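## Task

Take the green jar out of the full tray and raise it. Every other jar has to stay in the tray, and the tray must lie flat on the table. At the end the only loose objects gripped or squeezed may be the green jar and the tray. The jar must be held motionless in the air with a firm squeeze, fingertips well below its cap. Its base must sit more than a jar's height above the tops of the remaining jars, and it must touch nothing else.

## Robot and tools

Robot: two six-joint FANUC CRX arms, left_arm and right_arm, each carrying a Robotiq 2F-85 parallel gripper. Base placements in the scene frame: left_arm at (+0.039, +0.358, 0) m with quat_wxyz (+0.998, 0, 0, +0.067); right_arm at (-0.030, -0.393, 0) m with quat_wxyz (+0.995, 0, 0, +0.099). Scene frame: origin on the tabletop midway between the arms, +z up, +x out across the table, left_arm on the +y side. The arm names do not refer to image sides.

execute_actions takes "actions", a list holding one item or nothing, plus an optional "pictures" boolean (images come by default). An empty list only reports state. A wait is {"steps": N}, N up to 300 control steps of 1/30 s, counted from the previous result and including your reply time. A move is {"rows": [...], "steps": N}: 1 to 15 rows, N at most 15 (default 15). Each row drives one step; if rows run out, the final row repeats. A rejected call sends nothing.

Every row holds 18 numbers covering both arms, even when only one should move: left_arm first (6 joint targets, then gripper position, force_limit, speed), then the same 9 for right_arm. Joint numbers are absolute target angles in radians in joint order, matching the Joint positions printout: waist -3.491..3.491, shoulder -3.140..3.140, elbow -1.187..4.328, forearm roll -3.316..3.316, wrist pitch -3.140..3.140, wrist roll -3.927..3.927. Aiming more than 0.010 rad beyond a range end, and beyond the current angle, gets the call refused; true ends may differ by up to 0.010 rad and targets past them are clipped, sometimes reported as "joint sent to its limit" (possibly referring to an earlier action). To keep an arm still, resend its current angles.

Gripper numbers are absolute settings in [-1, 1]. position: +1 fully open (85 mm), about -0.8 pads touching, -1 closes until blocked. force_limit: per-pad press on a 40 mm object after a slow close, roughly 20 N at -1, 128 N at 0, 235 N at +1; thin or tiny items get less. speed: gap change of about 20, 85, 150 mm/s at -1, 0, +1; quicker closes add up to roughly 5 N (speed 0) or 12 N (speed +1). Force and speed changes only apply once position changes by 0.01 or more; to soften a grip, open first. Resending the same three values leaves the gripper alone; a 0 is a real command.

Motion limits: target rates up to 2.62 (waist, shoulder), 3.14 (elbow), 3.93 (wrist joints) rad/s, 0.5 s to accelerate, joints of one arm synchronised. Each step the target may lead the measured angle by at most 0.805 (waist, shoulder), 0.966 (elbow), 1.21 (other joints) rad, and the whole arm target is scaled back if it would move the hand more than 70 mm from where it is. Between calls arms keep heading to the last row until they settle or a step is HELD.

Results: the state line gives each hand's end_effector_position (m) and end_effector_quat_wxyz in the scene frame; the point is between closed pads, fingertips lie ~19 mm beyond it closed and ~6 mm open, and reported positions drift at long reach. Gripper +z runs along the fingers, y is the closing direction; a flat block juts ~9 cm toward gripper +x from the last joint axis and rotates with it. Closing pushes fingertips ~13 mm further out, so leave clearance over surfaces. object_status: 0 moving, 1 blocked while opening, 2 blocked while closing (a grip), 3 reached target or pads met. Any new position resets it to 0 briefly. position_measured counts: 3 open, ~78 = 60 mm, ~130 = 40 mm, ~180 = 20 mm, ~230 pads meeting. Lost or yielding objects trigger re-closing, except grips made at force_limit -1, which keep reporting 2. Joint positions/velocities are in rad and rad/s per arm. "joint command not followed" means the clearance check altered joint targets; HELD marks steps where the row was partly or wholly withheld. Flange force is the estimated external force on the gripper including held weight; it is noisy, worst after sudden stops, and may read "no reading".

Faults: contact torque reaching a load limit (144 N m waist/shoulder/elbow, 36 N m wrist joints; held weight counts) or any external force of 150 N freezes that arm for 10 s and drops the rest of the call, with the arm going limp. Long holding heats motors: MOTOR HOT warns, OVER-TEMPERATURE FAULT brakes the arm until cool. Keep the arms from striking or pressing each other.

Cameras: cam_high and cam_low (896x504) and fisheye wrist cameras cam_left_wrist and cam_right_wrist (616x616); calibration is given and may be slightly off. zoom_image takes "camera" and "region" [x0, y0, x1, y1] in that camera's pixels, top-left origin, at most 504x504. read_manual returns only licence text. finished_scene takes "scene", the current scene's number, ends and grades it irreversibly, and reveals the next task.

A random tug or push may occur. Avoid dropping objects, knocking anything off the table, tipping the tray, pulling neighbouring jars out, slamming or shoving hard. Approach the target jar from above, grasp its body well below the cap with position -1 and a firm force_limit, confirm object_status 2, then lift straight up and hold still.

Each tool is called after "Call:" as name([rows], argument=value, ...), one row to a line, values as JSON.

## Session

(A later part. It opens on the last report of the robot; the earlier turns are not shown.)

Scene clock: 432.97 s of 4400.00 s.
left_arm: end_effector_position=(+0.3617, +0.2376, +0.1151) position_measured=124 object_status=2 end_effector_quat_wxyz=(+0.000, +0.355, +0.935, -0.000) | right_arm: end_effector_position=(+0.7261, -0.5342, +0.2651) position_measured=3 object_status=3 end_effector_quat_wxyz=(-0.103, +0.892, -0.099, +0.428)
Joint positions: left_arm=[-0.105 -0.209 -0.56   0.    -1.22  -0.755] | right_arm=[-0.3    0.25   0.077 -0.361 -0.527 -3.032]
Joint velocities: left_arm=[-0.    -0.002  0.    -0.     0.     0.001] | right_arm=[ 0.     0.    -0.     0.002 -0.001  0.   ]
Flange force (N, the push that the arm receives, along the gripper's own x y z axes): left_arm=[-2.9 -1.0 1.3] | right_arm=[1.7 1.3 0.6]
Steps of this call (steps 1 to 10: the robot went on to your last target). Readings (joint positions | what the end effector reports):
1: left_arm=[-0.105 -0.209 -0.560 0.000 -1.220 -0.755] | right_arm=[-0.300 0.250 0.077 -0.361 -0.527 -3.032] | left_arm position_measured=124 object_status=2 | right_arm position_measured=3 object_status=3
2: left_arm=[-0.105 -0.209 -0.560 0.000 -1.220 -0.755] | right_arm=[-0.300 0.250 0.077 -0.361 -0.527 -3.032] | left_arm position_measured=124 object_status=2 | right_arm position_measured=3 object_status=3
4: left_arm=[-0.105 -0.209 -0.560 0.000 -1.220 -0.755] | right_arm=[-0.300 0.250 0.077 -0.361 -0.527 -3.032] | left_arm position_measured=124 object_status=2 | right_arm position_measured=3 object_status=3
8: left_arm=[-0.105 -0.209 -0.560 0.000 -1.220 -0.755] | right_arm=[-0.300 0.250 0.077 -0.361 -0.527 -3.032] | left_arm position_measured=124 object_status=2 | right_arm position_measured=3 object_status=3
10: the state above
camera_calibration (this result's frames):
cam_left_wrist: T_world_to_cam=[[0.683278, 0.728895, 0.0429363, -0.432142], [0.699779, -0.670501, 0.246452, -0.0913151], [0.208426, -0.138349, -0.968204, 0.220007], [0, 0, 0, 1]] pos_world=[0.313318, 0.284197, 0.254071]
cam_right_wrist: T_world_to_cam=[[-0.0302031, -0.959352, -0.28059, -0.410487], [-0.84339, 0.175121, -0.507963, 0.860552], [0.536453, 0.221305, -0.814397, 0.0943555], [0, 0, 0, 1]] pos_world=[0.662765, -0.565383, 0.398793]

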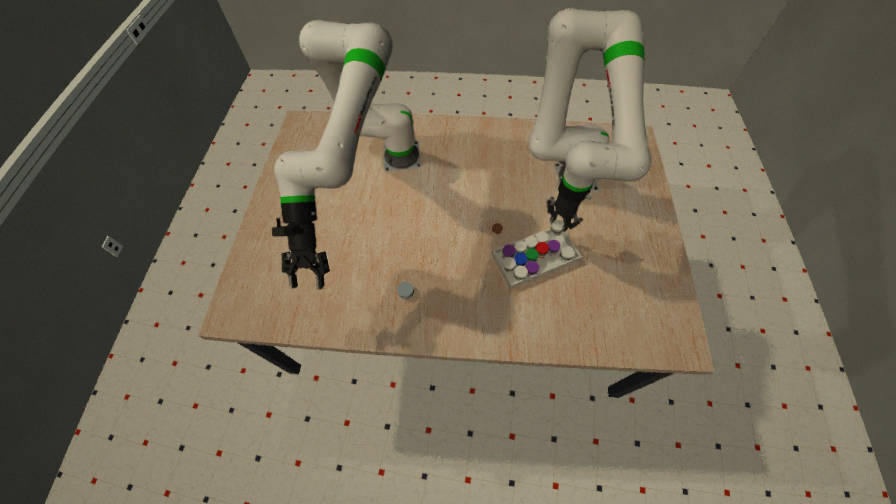

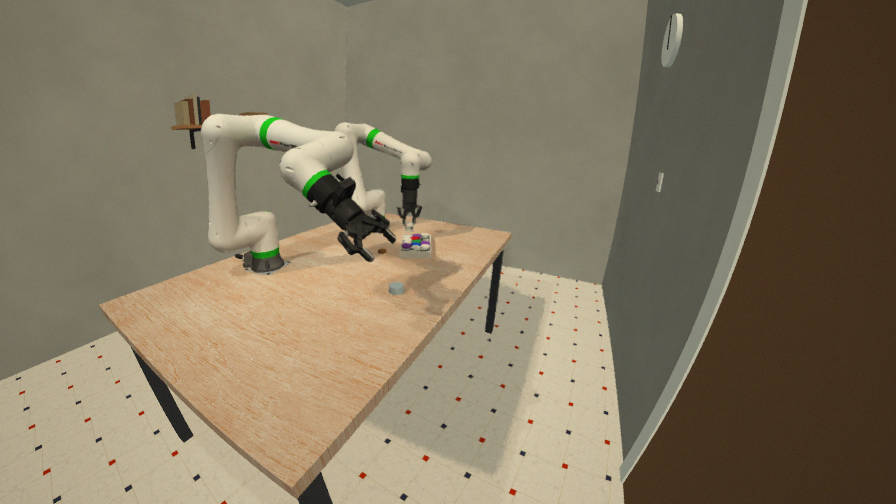

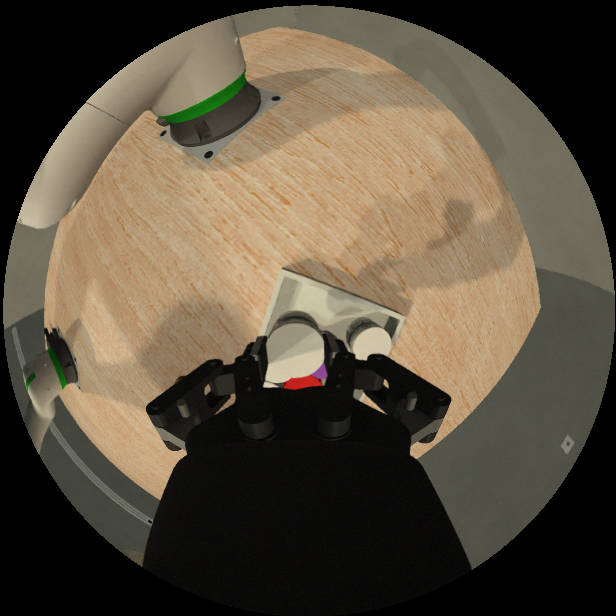

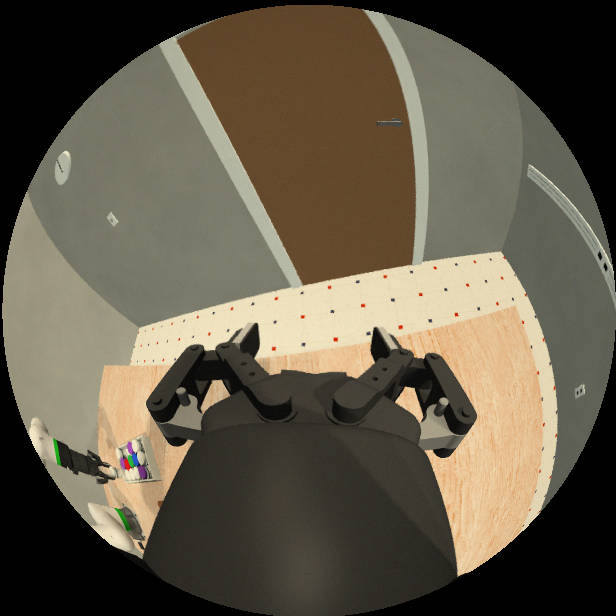

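Call:
execute_actions([
  {"rows":[[-0.0597,-0.2103,-0.5935,0,-1.1876,-0.8,-1,-0.5,-0.5,-0.3,0.25,0.077,-0.361,-0.527,-3.032,1,0,0]]},
])

Call:
zoom_image(camera="cam_left_wrist", region=[200, 230, 440, 410])

Scene clock: 448.97 s of 4400.00 s.
left_arm: end_effector_position=(+0.3612, +0.2520, +0.1020) position_measured=124 object_status=2 end_effector_quat_wxyz=(-0.000, +0.355, +0.935, +0.000) | right_arm: end_effector_position=(+0.7261, -0.5342, +0.2651) position_measured=3 object_status=3 end_effector_quat_wxyz=(-0.103, +0.892, -0.099, +0.428)
Joint positions: left_arm=[-0.06  -0.21  -0.593 -0.    -1.188 -0.8  ] | right_arm=[-0.3    0.25   0.077 -0.361 -0.527 -3.032]
Joint velocities: left_arm=[ 0.    -0.001 -0.     0.     0.001  0.   ] | right_arm=[ 0.001  0.     0.    -0.002 -0.002  0.   ]
Flange force (N, the push that the arm receives, along the gripper's own x y z axes): left_arm=[-2.2 -0.4 1.0] | right_arm=[2.9 0.3 1.2]
Steps of this call (steps 1 to 15: the robot went on to your last target; steps 16 to 90: nothing new was sent; then 12.50 s passed at rest; steps 91 to 105: all 15 steps of this action). Readings (joint positions | what the end effector reports):
91: left_arm=[-0.105 -0.209 -0.560 -0.000 -1.220 -0.755] | right_arm=[-0.300 0.250 0.077 -0.361 -0.527 -3.032] | left_arm position_measured=124 object_status=2 | right_arm position_measured=3 object_status=3
92: left_arm=[-0.101 -0.209 -0.563 -0.000 -1.218 -0.760] | right_arm=[-0.300 0.250 0.077 -0.361 -0.527 -3.032] | left_arm position_measured=124 object_status=2 | right_arm position_measured=3 object_status=3
94: left_arm=[-0.079 -0.210 -0.579 -0.000 -1.201 -0.781] | right_arm=[-0.300 0.250 0.077 -0.361 -0.527 -3.032] | left_arm position_measured=124 object_status=2 | right_arm position_measured=3 object_status=3
98: left_arm=[-0.061 -0.210 -0.593 -0.000 -1.188 -0.799] | right_arm=[-0.300 0.250 0.077 -0.361 -0.527 -3.032] | left_arm position_measured=124 object_status=2 | right_arm position_measured=3 object_status=3
105: the state above
camera_calibration (this result's frames):
cam_left_wrist: T_world_to_cam=[[0.683036, 0.729115, 0.0430447, -0.441713], [0.700001, -0.670305, 0.246354, -0.0782391], [0.208473, -0.138137, -0.968224, 0.209405], [0, 0, 0, 1]] pos_world=[0.312818, 0.298542, 0.241039]
cam_right_wrist: T_world_to_cam=[[-0.030203, -0.959352, -0.28059, -0.410487], [-0.84339, 0.175121, -0.507963, 0.860552], [0.536453, 0.221305, -0.814397, 0.0943555], [0, 0, 0, 1]] pos_world=[0.662765, -0.565383, 0.398793]

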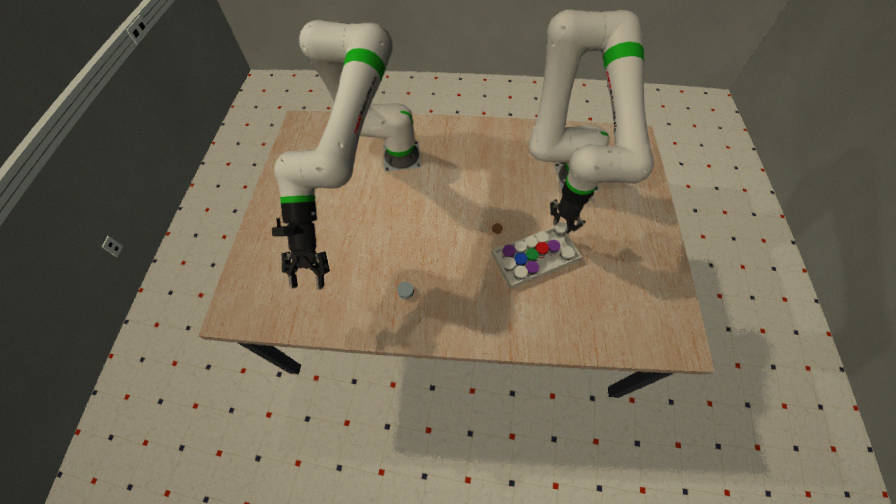

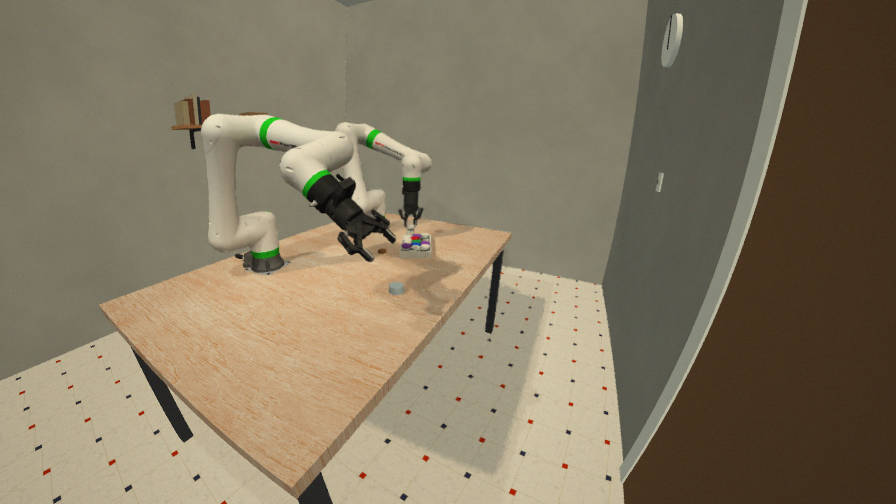

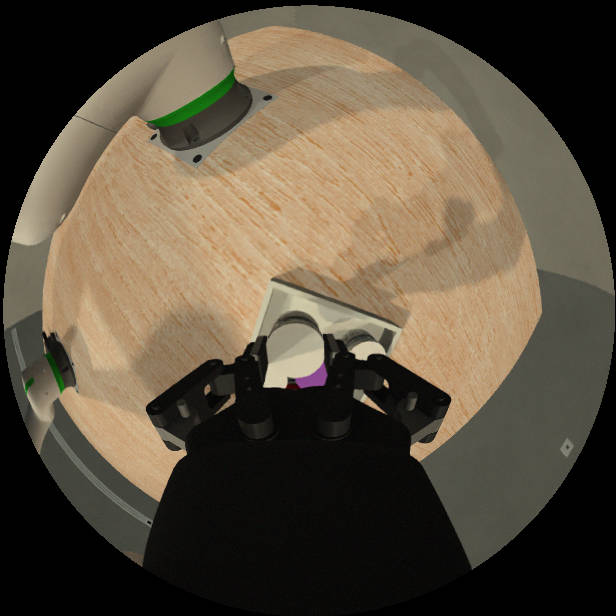

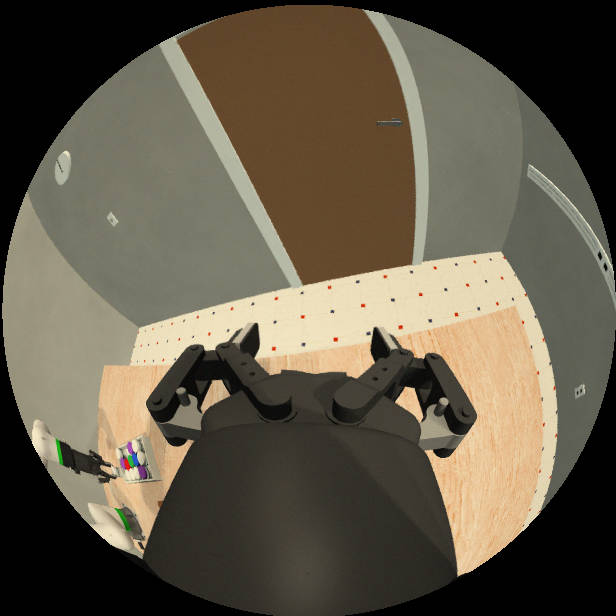

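Region (200, 230, 440, 410) of cam_left_wrist's 616x616 image, scaled by 2.100, with more detail than that image has; it fills the top 378 rows of this view, and the rest is white.

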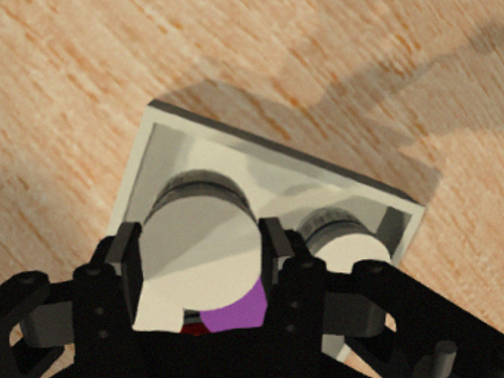

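Call:
execute_actions([
  {"rows":[[-0.0464,-0.2235,-0.6037,0,-1.1906,-0.8136,-1,-0.5,-0.5,-0.3,0.25,0.077,-0.361,-0.527,-3.032,1,0,0],[-0.0464,-0.2235,-0.6037,0,-1.1906,-0.8136,-1,-0.5,-0.5,-0.3,0.25,0.077,-0.361,-0.527,-3.032,1,0,0],[-0.0464,-0.2235,-0.6037,0,-1.1906,-0.8136,-1,-0.5,-0.5,-0.3,0.25,0.077,-0.361,-0.527,-3.032,1,0,0],[-0.0464,-0.2235,-0.6037,0,-1.1906,-0.8136,-1,-0.5,-0.5,-0.3,0.25,0.077,-0.361,-0.527,-3.032,1,0,0],[-0.0464,-0.2185,-0.6106,0,-1.1787,-0.8136,-1,-0.5,-0.5,-0.3,0.25,0.077,-0.361,-0.527,-3.032,1,0,0],[-0.0464,-0.2185,-0.6106,0,-1.1787,-0.8136,-1,-0.5,-0.5,-0.3,0.25,0.077,-0.361,-0.527,-3.032,1,0,0],[-0.0464,-0.2135,-0.6175,0,-1.1668,-0.8136,-1,-0.5,-0.5,-0.3,0.25,0.077,-0.361,-0.527,-3.032,1,0,0],[-0.0464,-0.2135,-0.6175,0,-1.1668,-0.8136,-1,-0.5,-0.5,-0.3,0.25,0.077,-0.361,-0.527,-3.032,1,0,0],[-0.0464,-0.2085,-0.6243,0,-1.155,-0.8136,-1,-0.5,-0.5,-0.3,0.25,0.077,-0.361,-0.527,-3.032,1,0,0],[-0.0464,-0.2085,-0.6243,0,-1.155,-0.8136,-1,-0.5,-0.5,-0.3,0.25,0.077,-0.361,-0.527,-3.032,1,0,0],[-0.0464,-0.2035,-0.6312,0,-1.1431,-0.8136,-1,-0.5,-0.5,-0.3,0.25,0.077,-0.361,-0.527,-3.032,1,0,0]]},
])

Call:
zoom_image(camera="cam_left_wrist", region=[200, 230, 440, 410])

Scene clock: 473.67 s of 4400.00 s.
left_arm: end_effector_position=(+0.3578, +0.2558, +0.0856) position_measured=124 object_status=2 end_effector_quat_wxyz=(-0.000, +0.355, +0.935, -0.000) | right_arm: end_effector_position=(+0.7261, -0.5342, +0.2651) position_measured=3 object_status=3 end_effector_quat_wxyz=(-0.103, +0.892, -0.099, +0.428)
Joint positions: left_arm=[-0.046 -0.204 -0.63   0.    -1.145 -0.814] | right_arm=[-0.3    0.25   0.077 -0.361 -0.527 -3.032]
Joint velocities: left_arm=[ 0.     0.011 -0.017 -0.001  0.031 -0.   ] | right_arm=[ 0.001  0.001  0.    -0.     0.001 -0.001]
Flange force (N, the push that the arm receives, along the gripper's own x y z axes): left_arm=[-5.2 0.4 2.6] | right_arm=[2.4 -0.6 1.2]
Steps of this call (steps 1 to 15: the robot went on to your last target; steps 16 to 90: nothing new was sent; then 21.20 s passed at rest; steps 91 to 105: all 15 steps of this action). Readings (joint positions | what the end effector reports):
91: left_arm=[-0.059 -0.211 -0.594 0.000 -1.188 -0.800] | right_arm=[-0.300 0.250 0.077 -0.361 -0.527 -3.032] | left_arm position_measured=124 object_status=2 | right_arm position_measured=3 object_status=3
92: left_arm=[-0.056 -0.214 -0.596 0.000 -1.188 -0.804] | right_arm=[-0.300 0.250 0.077 -0.361 -0.527 -3.032] | left_arm position_measured=124 object_status=2 | right_arm position_measured=3 object_status=3
94: left_arm=[-0.049 -0.221 -0.602 0.000 -1.189 -0.811] | right_arm=[-0.300 0.250 0.077 -0.361 -0.527 -3.032] | left_arm position_measured=124 object_status=2 | right_arm position_measured=3 object_status=3
98: left_arm=[-0.047 -0.218 -0.611 0.000 -1.177 -0.813] | right_arm=[-0.300 0.250 0.077 -0.361 -0.527 -3.032] | left_arm position_measured=124 object_status=2 | right_arm position_measured=3 object_status=3
105: the state above
camera_calibration (this result's frames):
cam_left_wrist: T_world_to_cam=[[0.683191, 0.728981, 0.0428485, -0.441459], [0.699879, -0.670402, 0.246437, -0.069193], [0.208374, -0.138375, -0.968211, 0.194867], [0, 0, 0, 1]] pos_world=[0.309423, 0.302393, 0.22464]
cam_right_wrist: T_world_to_cam=[[-0.0302029, -0.959352, -0.28059, -0.410487], [-0.84339, 0.17512, -0.507963, 0.860552], [0.536453, 0.221305, -0.814397, 0.0943556], [0, 0, 0, 1]] pos_world=[0.662765, -0.565383, 0.398793]

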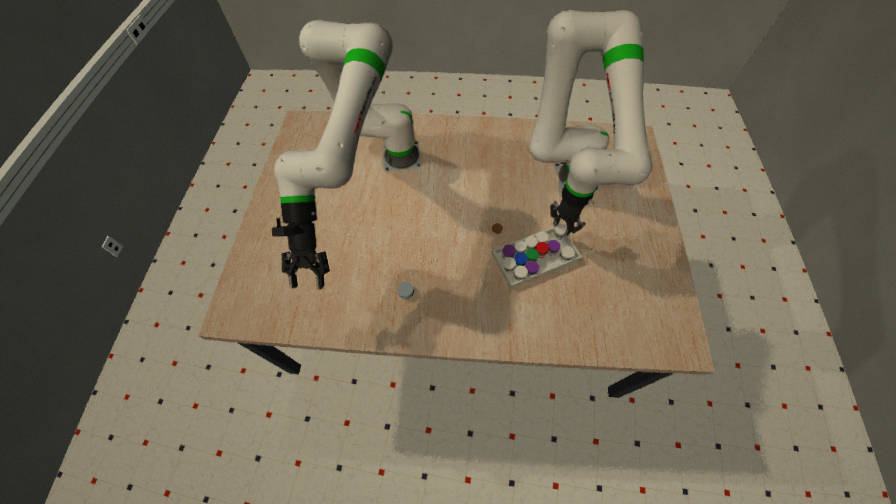

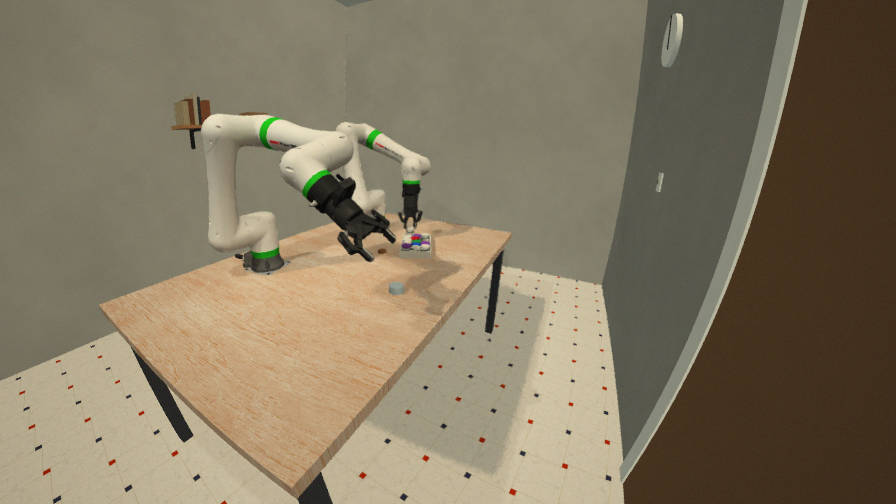

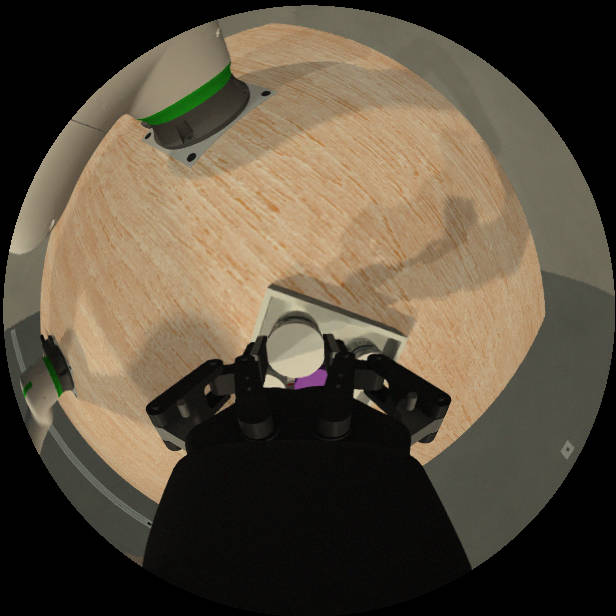

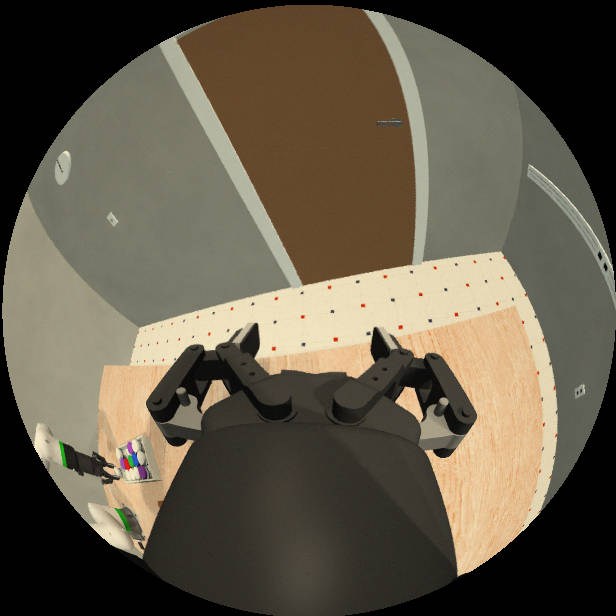

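Region (200, 230, 440, 410) of cam_left_wrist's 616x616 image, scaled by 2.100, with more detail than that image has; it fills the top 378 rows of this view, and the rest is white.

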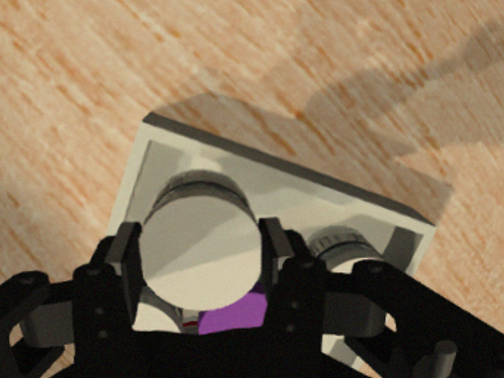

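Good fit. Lower and release.

Call:
execute_actions([
  {"rows":[[-0.0464,-0.1975,-0.6377,0,-1.1306,-0.8136,-1,-0.5,-0.5,-0.3,0.25,0.077,-0.361,-0.527,-3.032,1,0,0],[-0.0464,-0.1975,-0.6377,0,-1.1306,-0.8136,-1,-0.5,-0.5,-0.3,0.25,0.077,-0.361,-0.527,-3.032,1,0,0],[-0.0464,-0.1916,-0.6442,0,-1.1182,-0.8136,-1,-0.5,-0.5,-0.3,0.25,0.077,-0.361,-0.527,-3.032,1,0,0],[-0.0464,-0.1916,-0.6442,0,-1.1182,-0.8136,-1,-0.5,-0.5,-0.3,0.25,0.077,-0.361,-0.527,-3.032,1,0,0],[-0.0464,-0.1856,-0.6507,0,-1.1057,-0.8136,-1,-0.5,-0.5,-0.3,0.25,0.077,-0.361,-0.527,-3.032,1,0,0],[-0.0464,-0.1856,-0.6507,0,-1.1057,-0.8136,-1,-0.5,-0.5,-0.3,0.25,0.077,-0.361,-0.527,-3.032,1,0,0],[-0.0464,-0.1796,-0.6571,0,-1.0933,-0.8136,-1,-0.5,-0.5,-0.3,0.25,0.077,-0.361,-0.527,-3.032,1,0,0],[-0.0464,-0.1796,-0.6571,0,-1.0933,-0.8136,-1,-0.5,-0.5,-0.3,0.25,0.077,-0.361,-0.527,-3.032,1,0,0],[-0.0464,-0.1737,-0.6636,0,-1.0808,-0.8136,-1,-0.5,-0.5,-0.3,0.25,0.077,-0.361,-0.527,-3.032,1,0,0],[-0.0464,-0.1737,-0.6636,0,-1.0808,-0.8136,-1,-0.5,-0.5,-0.3,0.25,0.077,-0.361,-0.527,-3.032,1,0,0],[-0.0464,-0.167,-0.6708,0,-1.067,-0.8136,-1,-0.5,-0.5,-0.3,0.25,0.077,-0.361,-0.527,-3.032,1,0,0]]},
], pictures=false)

Call:
execute_actions([
  {"steps":8},
], pictures=false)

Call:
execute_actions([
  {"rows":[[-0.0464,-0.167,-0.6708,0,-1.067,-0.8136,0.2,-0.5,-0.5,-0.3,0.25,0.077,-0.361,-0.527,-3.032,1,0,0]]},
])

Scene clock: 492.00 s of 4400.00 s.
left_arm: end_effector_position=(+0.3578, +0.2558, +0.0592) position_measured=124 object_status=2 end_effector_quat_wxyz=(-0.000, +0.355, +0.935, +0.000) | right_arm: end_effector_position=(+0.7261, -0.5342, +0.2651) position_measured=3 object_status=3 end_effector_quat_wxyz=(-0.103, +0.892, -0.099, +0.428)
Joint positions: left_arm=[-0.046 -0.168 -0.67  -0.    -1.069 -0.814] | right_arm=[-0.3    0.25   0.077 -0.361 -0.527 -3.032]
Joint velocities: left_arm=[-0.     0.014 -0.017  0.001  0.037 -0.001] | right_arm=[ 0.001  0.002  0.     0.    -0.001 -0.   ]
Flange force (N, the push that the arm receives, along the gripper's own x y z axes): left_arm=[-8.0 2.0 8.8] | right_arm=[3.3 1.3 0.8]
Steps of this call (steps 1 to 15: the robot went on to your last target; steps 16 to 90: nothing new was sent; then 14.83 s passed at rest; steps 91 to 105: all 15 steps of this action). Readings (joint positions | what the end effector reports):
91: left_arm=[-0.046 -0.203 -0.631 -0.000 -1.143 -0.814] | right_arm=[-0.300 0.250 0.077 -0.361 -0.527 -3.032] | left_arm position_measured=124 object_status=2 | right_arm position_measured=3 object_status=3
92: left_arm=[-0.046 -0.201 -0.633 -0.000 -1.139 -0.814] | right_arm=[-0.300 0.250 0.077 -0.361 -0.527 -3.032] | left_arm position_measured=124 object_status=2 | right_arm position_measured=3 object_status=3
94: left_arm=[-0.046 -0.197 -0.638 -0.000 -1.129 -0.814] | right_arm=[-0.300 0.250 0.077 -0.361 -0.527 -3.032] | left_arm position_measured=124 object_status=2 | right_arm position_measured=3 object_status=3
98: left_arm=[-0.046 -0.186 -0.651 -0.000 -1.106 -0.814] | right_arm=[-0.300 0.250 0.077 -0.361 -0.527 -3.032] | left_arm position_measured=124 object_status=2 | right_arm position_measured=3 object_status=3
105: the state above

Scene clock: 492.27 s of 4400.00 s.
left_arm: end_effector_position=(+0.3578, +0.2558, +0.0585) position_measured=124 object_status=2 end_effector_quat_wxyz=(-0.000, +0.355, +0.935, +0.000) | right_arm: end_effector_position=(+0.7261, -0.5342, +0.2651) position_measured=3 object_status=3 end_effector_quat_wxyz=(-0.103, +0.892, -0.099, +0.428)
Joint positions: left_arm=[-0.046 -0.167 -0.671 -0.    -1.067 -0.814] | right_arm=[-0.3    0.25   0.077 -0.361 -0.527 -3.032]
Joint velocities: left_arm=[-0.001  0.     0.    -0.     0.001 -0.001] | right_arm=[-0.001 -0.001  0.     0.    -0.002 -0.   ]
Flange force (N, the push that the arm receives, along the gripper's own x y z axes): left_arm=[-3.2 -0.7 2.9] | right_arm=[3.5 1.2 2.5]
Steps of this call (steps 1 to 8: the robot went on to your last target). Readings (joint positions | what the end effector reports):
1: left_arm=[-0.046 -0.168 -0.670 -0.000 -1.068 -0.814] | right_arm=[-0.300 0.250 0.077 -0.361 -0.527 -3.032] | left_arm position_measured=124 object_status=2 | right_arm position_measured=3 object_status=3
2: left_arm=[-0.046 -0.167 -0.670 -0.000 -1.068 -0.814] | right_arm=[-0.300 0.250 0.077 -0.361 -0.527 -3.032] | left_arm position_measured=124 object_status=2 | right_arm position_measured=3 object_status=3
4: left_arm=[-0.046 -0.167 -0.671 -0.000 -1.067 -0.814] | right_arm=[-0.300 0.250 0.077 -0.361 -0.527 -3.032] | left_arm position_measured=124 object_status=2 | right_arm position_measured=3 object_status=3
8: the state above

Scene clock: 492.77 s of 4400.00 s.
left_arm: end_effector_position=(+0.3578, +0.2558, +0.0585) position_measured=104 object_status=0 end_effector_quat_wxyz=(-0.000, +0.355, +0.935, +0.000) | right_arm: end_effector_position=(+0.7261, -0.5342, +0.2651) position_measured=3 object_status=3 end_effector_quat_wxyz=(-0.103, +0.892, -0.099, +0.428)
Joint positions: left_arm=[-0.046 -0.167 -0.671 -0.    -1.067 -0.814] | right_arm=[-0.3    0.25   0.077 -0.361 -0.527 -3.032]
Joint velocities: left_arm=[ 0.    -0.003  0.001 -0.    -0.     0.001] | right_arm=[-0.004 -0.    -0.     0.002  0.001 -0.001]
Flange force (N, the push that the arm receives, along the gripper's own x y z axes): left_arm=[-1.6 -0.4 1.8] | right_arm=[3.6 0.9 0.9]
Steps of this call (steps 1 to 15: all 15 steps of this action). Readings (joint positions | what the end effector reports):
1: left_arm=[-0.046 -0.167 -0.671 -0.000 -1.067 -0.814] | right_arm=[-0.300 0.250 0.077 -0.361 -0.527 -3.032] | left_arm position_measured=124 object_status=0 | right_arm position_measured=3 object_status=3
2: left_arm=[-0.046 -0.167 -0.671 -0.000 -1.067 -0.814] | right_arm=[-0.300 0.250 0.077 -0.361 -0.527 -3.032] | left_arm position_measured=124 object_status=0 | right_arm position_measured=3 object_status=3
4: left_arm=[-0.046 -0.167 -0.671 -0.000 -1.067 -0.814] | right_arm=[-0.300 0.250 0.077 -0.361 -0.527 -3.032] | left_arm position_measured=118 object_status=0 | right_arm position_measured=3 object_status=3
8: left_arm=[-0.046 -0.167 -0.671 -0.000 -1.067 -0.814] | right_arm=[-0.300 0.250 0.077 -0.361 -0.527 -3.032] | left_arm position_measured=105 object_status=0 | right_arm position_measured=3 object_status=3
15: the state above
camera_calibration (this result's frames):
cam_left_wrist: T_world_to_cam=[[0.683231, 0.728936, 0.0429959, -0.440358], [0.699822, -0.670476, 0.246395, -0.062459], [0.208434, -0.138255, -0.968215, 0.168589], [0, 0, 0, 1]] pos_world=[0.309437, 0.302424, 0.197554]
cam_right_wrist: T_world_to_cam=[[-0.030203, -0.959352, -0.28059, -0.410487], [-0.84339, 0.175121, -0.507963, 0.860552], [0.536453, 0.221305, -0.814397, 0.0943555], [0, 0, 0, 1]] pos_world=[0.662765, -0.565383, 0.398793]

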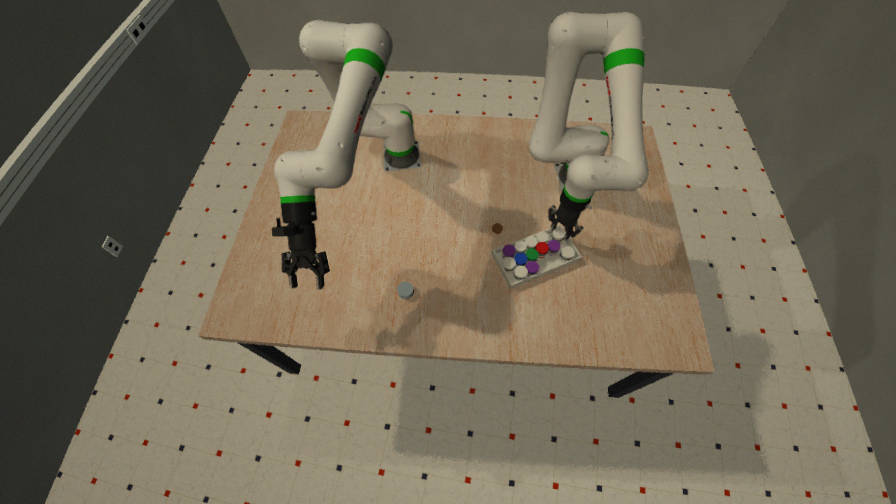

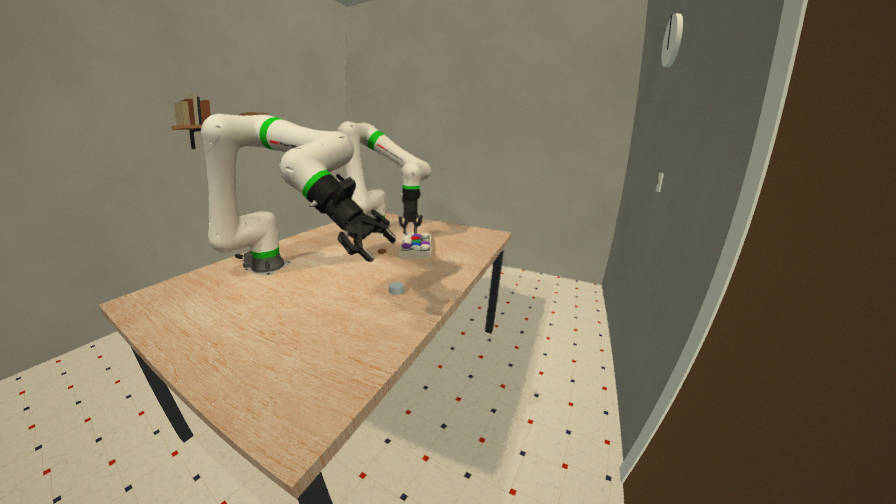

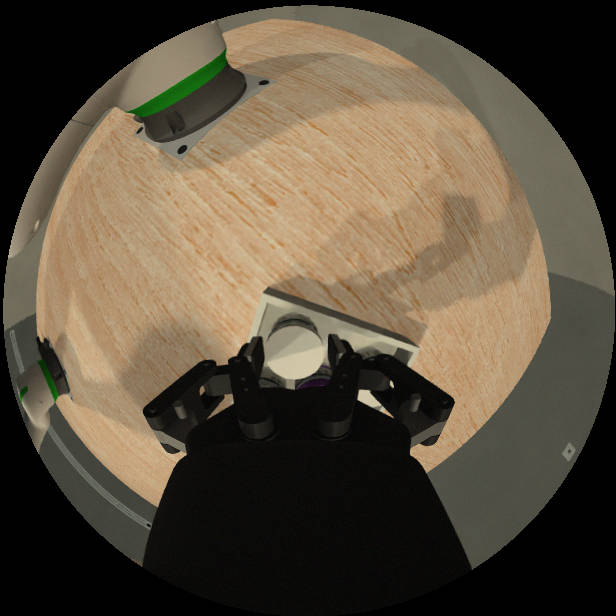

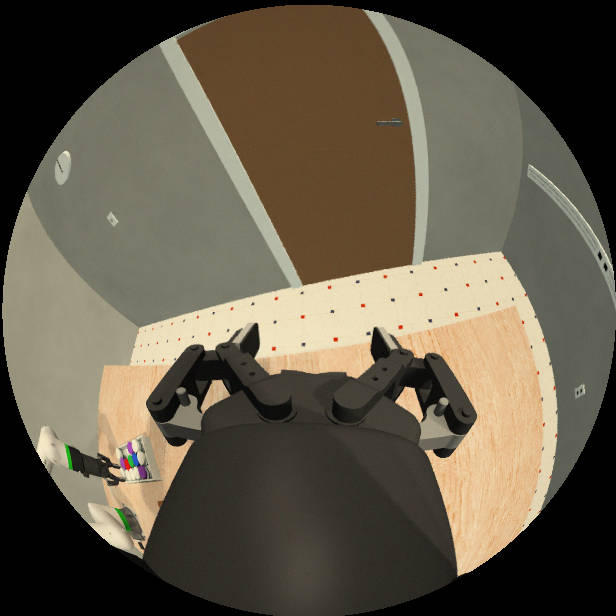

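Call:
execute_actions([
  {"rows":[[-0.0464,-0.2235,-0.6037,0,-1.1906,-0.8136,0.2,-0.5,-0.5,-0.3,0.25,0.077,-0.361,-0.527,-3.032,1,0,0]],"steps":12},
], pictures=false)

Call:
execute_actions([
  {"rows":[[-0.23,0.13,-0.25,0,-1.1908,0.52,0.2,-0.5,-0.5,-0.3,0.25,0.077,-0.361,-0.527,-3.032,1,0,0]]},
], pictures=false)

Call:
execute_actions([
  {"steps":25},
])

Call:
zoom_image(camera="cam_left_wrist", region=[150, 180, 450, 400])

Scene clock: 501.57 s of 4400.00 s.
left_arm: end_effector_position=(+0.3578, +0.2558, +0.1019) position_measured=104 object_status=3 end_effector_quat_wxyz=(-0.000, +0.355, +0.935, -0.000) | right_arm: end_effector_position=(+0.7261, -0.5342, +0.2651) position_measured=3 object_status=3 end_effector_quat_wxyz=(-0.103, +0.892, -0.099, +0.428)
Joint positions: left_arm=[-0.046 -0.223 -0.604  0.    -1.19  -0.814] | right_arm=[-0.3    0.25   0.077 -0.361 -0.527 -3.032]
Joint velocities: left_arm=[-0.    -0.002  0.002 -0.001 -0.005  0.001] | right_arm=[-0.002  0.     0.     0.001  0.001 -0.   ]
Flange force (N, the push that the arm receives, along the gripper's own x y z axes): left_arm=[-0.2 -2.1 0.0] | right_arm=[1.7 -1.2 -0.3]
Steps of this call (steps 1 to 15: the robot went on to your last target; steps 16 to 90: nothing new was sent; then 5.40 s passed at rest; steps 91 to 102: all 12 steps of this action). Readings (joint positions | what the end effector reports):
91: left_arm=[-0.046 -0.167 -0.671 0.000 -1.067 -0.814] | right_arm=[-0.300 0.250 0.077 -0.361 -0.527 -3.032] | left_arm position_measured=104 object_status=3 | right_arm position_measured=3 object_status=3
92: left_arm=[-0.046 -0.170 -0.668 0.000 -1.073 -0.814] | right_arm=[-0.300 0.250 0.077 -0.361 -0.527 -3.032] | left_arm position_measured=104 object_status=3 | right_arm position_measured=3 object_status=3
94: left_arm=[-0.046 -0.187 -0.647 0.000 -1.111 -0.814] | right_arm=[-0.300 0.250 0.077 -0.361 -0.527 -3.032] | left_arm position_measured=104 object_status=3 | right_arm position_measured=3 object_status=3
98: left_arm=[-0.046 -0.222 -0.606 0.000 -1.186 -0.814] | right_arm=[-0.300 0.250 0.077 -0.361 -0.527 -3.032] | left_arm position_measured=104 object_status=3 | right_arm position_measured=3 object_status=3
102: the state above

Scene clock: 502.07 s of 4400.00 s.
left_arm: end_effector_position=(+0.4321, +0.2186, +0.1118) position_measured=104 object_status=3 end_effector_quat_wxyz=(-0.001, +0.021, +1.000, -0.000) | right_arm: end_effector_position=(+0.7261, -0.5342, +0.2651) position_measured=3 object_status=3 end_effector_quat_wxyz=(-0.103, +0.892, -0.099, +0.428)
Joint positions: left_arm=[-0.159 -0.006 -0.387  0.    -1.191 -0.018] | right_arm=[-0.3    0.25   0.077 -0.361 -0.527 -3.032]
Joint velocities: left_arm=[-0.332  0.631  0.637  0.001  0.001  2.478] | right_arm=[ 0.001  0.     0.    -0.002  0.001 -0.001]
Flange force (N, the push that the arm receives, along the gripper's own x y z axes): left_arm=[-1.3 3.6 0.5] | right_arm=[1.7 1.0 0.6]
Steps of this call (steps 1 to 15: all 15 steps of this action). Readings (joint positions | what the end effector reports):
1: left_arm=[-0.046 -0.223 -0.604 0.000 -1.190 -0.813] | right_arm=[-0.300 0.250 0.077 -0.361 -0.527 -3.032] | left_arm position_measured=104 object_status=3 | right_arm position_measured=3 object_status=3
2: left_arm=[-0.047 -0.221 -0.602 0.000 -1.191 -0.807] | right_arm=[-0.300 0.250 0.077 -0.361 -0.527 -3.032] | left_arm position_measured=104 object_status=3 | right_arm position_measured=3 object_status=3
4: left_arm=[-0.053 -0.209 -0.591 0.000 -1.191 -0.769] | right_arm=[-0.300 0.250 0.077 -0.361 -0.527 -3.032] | left_arm position_measured=104 object_status=3 | right_arm position_measured=3 object_status=3
8: left_arm=[-0.080 -0.156 -0.538 0.000 -1.191 -0.589] | right_arm=[-0.300 0.250 0.077 -0.361 -0.527 -3.032] | left_arm position_measured=104 object_status=3 | right_arm position_measured=3 object_status=3
15: the state above

Scene clock: 502.90 s of 4400.00 s.
left_arm: end_effector_position=(+0.4771, +0.1856, +0.1089) position_measured=104 object_status=3 end_effector_quat_wxyz=(-0.000, -0.210, +0.978, +0.000) | right_arm: end_effector_position=(+0.7261, -0.5342, +0.2651) position_measured=3 object_status=3 end_effector_quat_wxyz=(-0.103, +0.892, -0.099, +0.428)
Joint positions: left_arm=[-0.23   0.13  -0.25  -0.    -1.191  0.52 ] | right_arm=[-0.3    0.25   0.077 -0.361 -0.527 -3.032]
Joint velocities: left_arm=[-0.     0.001  0.    -0.    -0.    -0.001] | right_arm=[-0.002 -0.    -0.     0.001 -0.001  0.   ]
Flange force (N, the push that the arm receives, along the gripper's own x y z axes): left_arm=[-0.3 -1.9 1.0] | right_arm=[3.1 0.8 0.8]
Steps of this call (steps 1 to 25: the robot went on to your last target). Readings (joint positions | what the end effector reports):
1: left_arm=[-0.170 0.015 -0.366 0.000 -1.191 0.066] | right_arm=[-0.300 0.250 0.077 -0.361 -0.527 -3.032] | left_arm position_measured=104 object_status=3 | right_arm position_measured=3 object_status=3
2: left_arm=[-0.180 0.035 -0.346 0.000 -1.191 0.145] | right_arm=[-0.300 0.250 0.077 -0.361 -0.527 -3.032] | left_arm position_measured=104 object_status=3 | right_arm position_measured=3 object_status=3
4: left_arm=[-0.199 0.070 -0.310 0.000 -1.191 0.284] | right_arm=[-0.300 0.250 0.077 -0.361 -0.527 -3.032] | left_arm position_measured=104 object_status=3 | right_arm position_measured=3 object_status=3
8: left_arm=[-0.223 0.117 -0.263 0.000 -1.191 0.468] | right_arm=[-0.300 0.250 0.077 -0.361 -0.527 -3.032] | left_arm position_measured=104 object_status=3 | right_arm position_measured=3 object_status=3
25: the state above
camera_calibration (this result's frames):
cam_left_wrist: T_world_to_cam=[[-0.386272, 0.921383, 0.0429873, 0.00171952], [0.897847, 0.36491, 0.246398, -0.492108], [0.21134, 0.133773, -0.968215, 0.13087], [0, 0, 0, 1]] pos_world=[0.414844, 0.160484, 0.247891]
cam_right_wrist: T_world_to_cam=[[-0.0302031, -0.959352, -0.28059, -0.410487], [-0.843389, 0.175121, -0.507963, 0.860552], [0.536453, 0.221305, -0.814397, 0.0943555], [0, 0, 0, 1]] pos_world=[0.662765, -0.565383, 0.398793]

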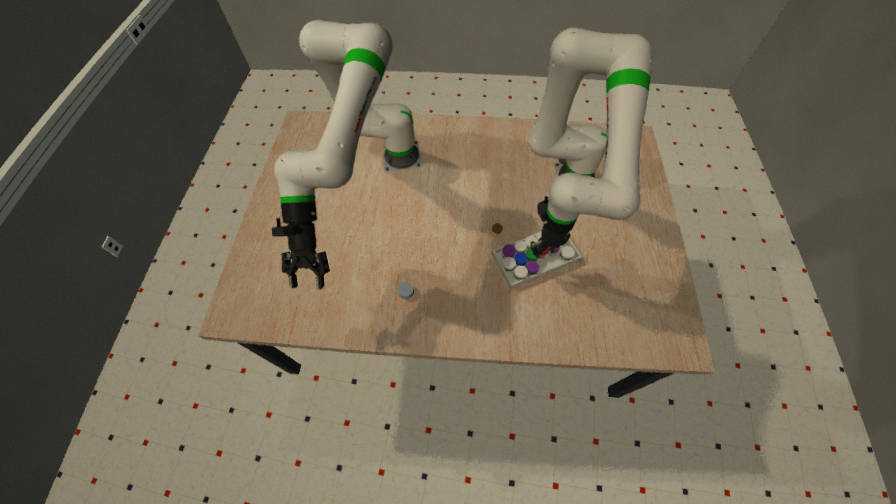

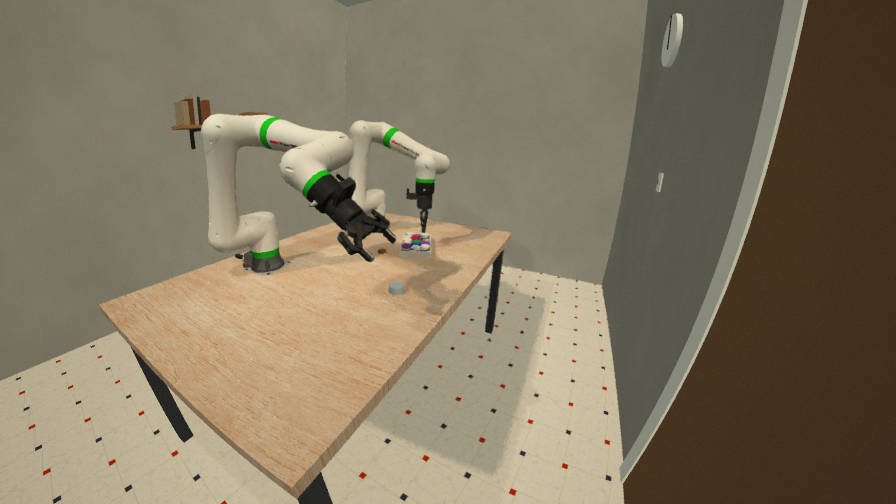

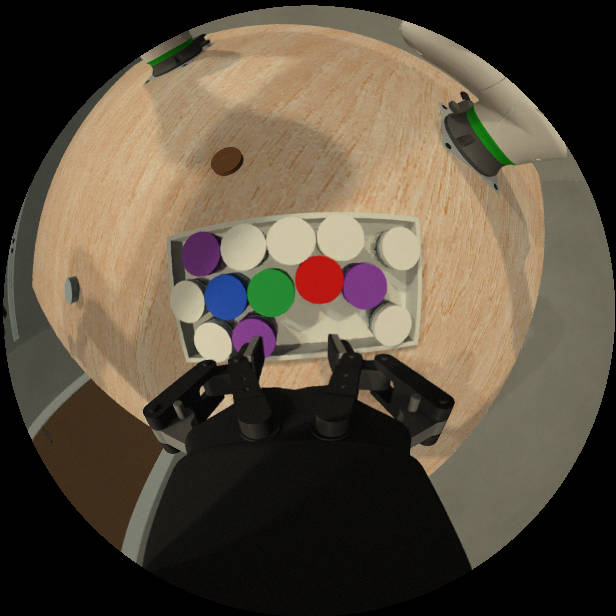

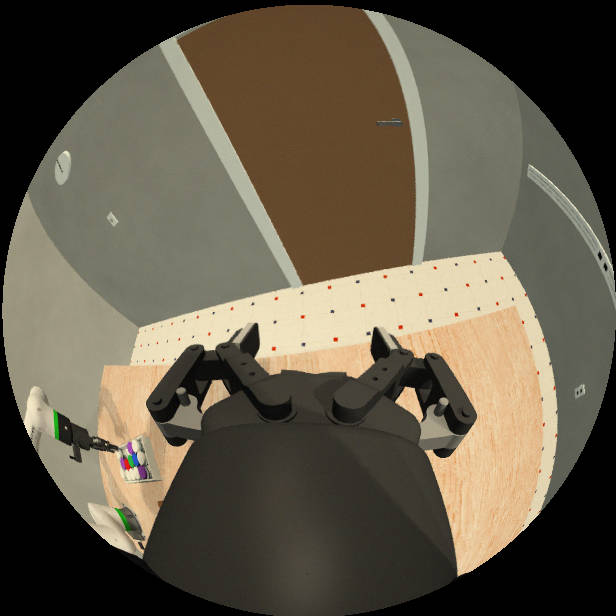

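Region (150, 180, 450, 400) of cam_left_wrist's 616x616 image, scaled by 1.680, with more detail than that image has; it fills the top 370 rows of this view, and the rest is white.

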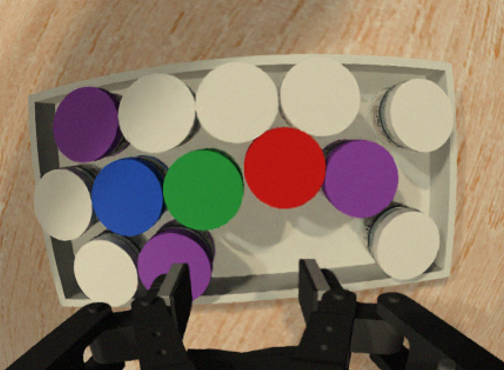

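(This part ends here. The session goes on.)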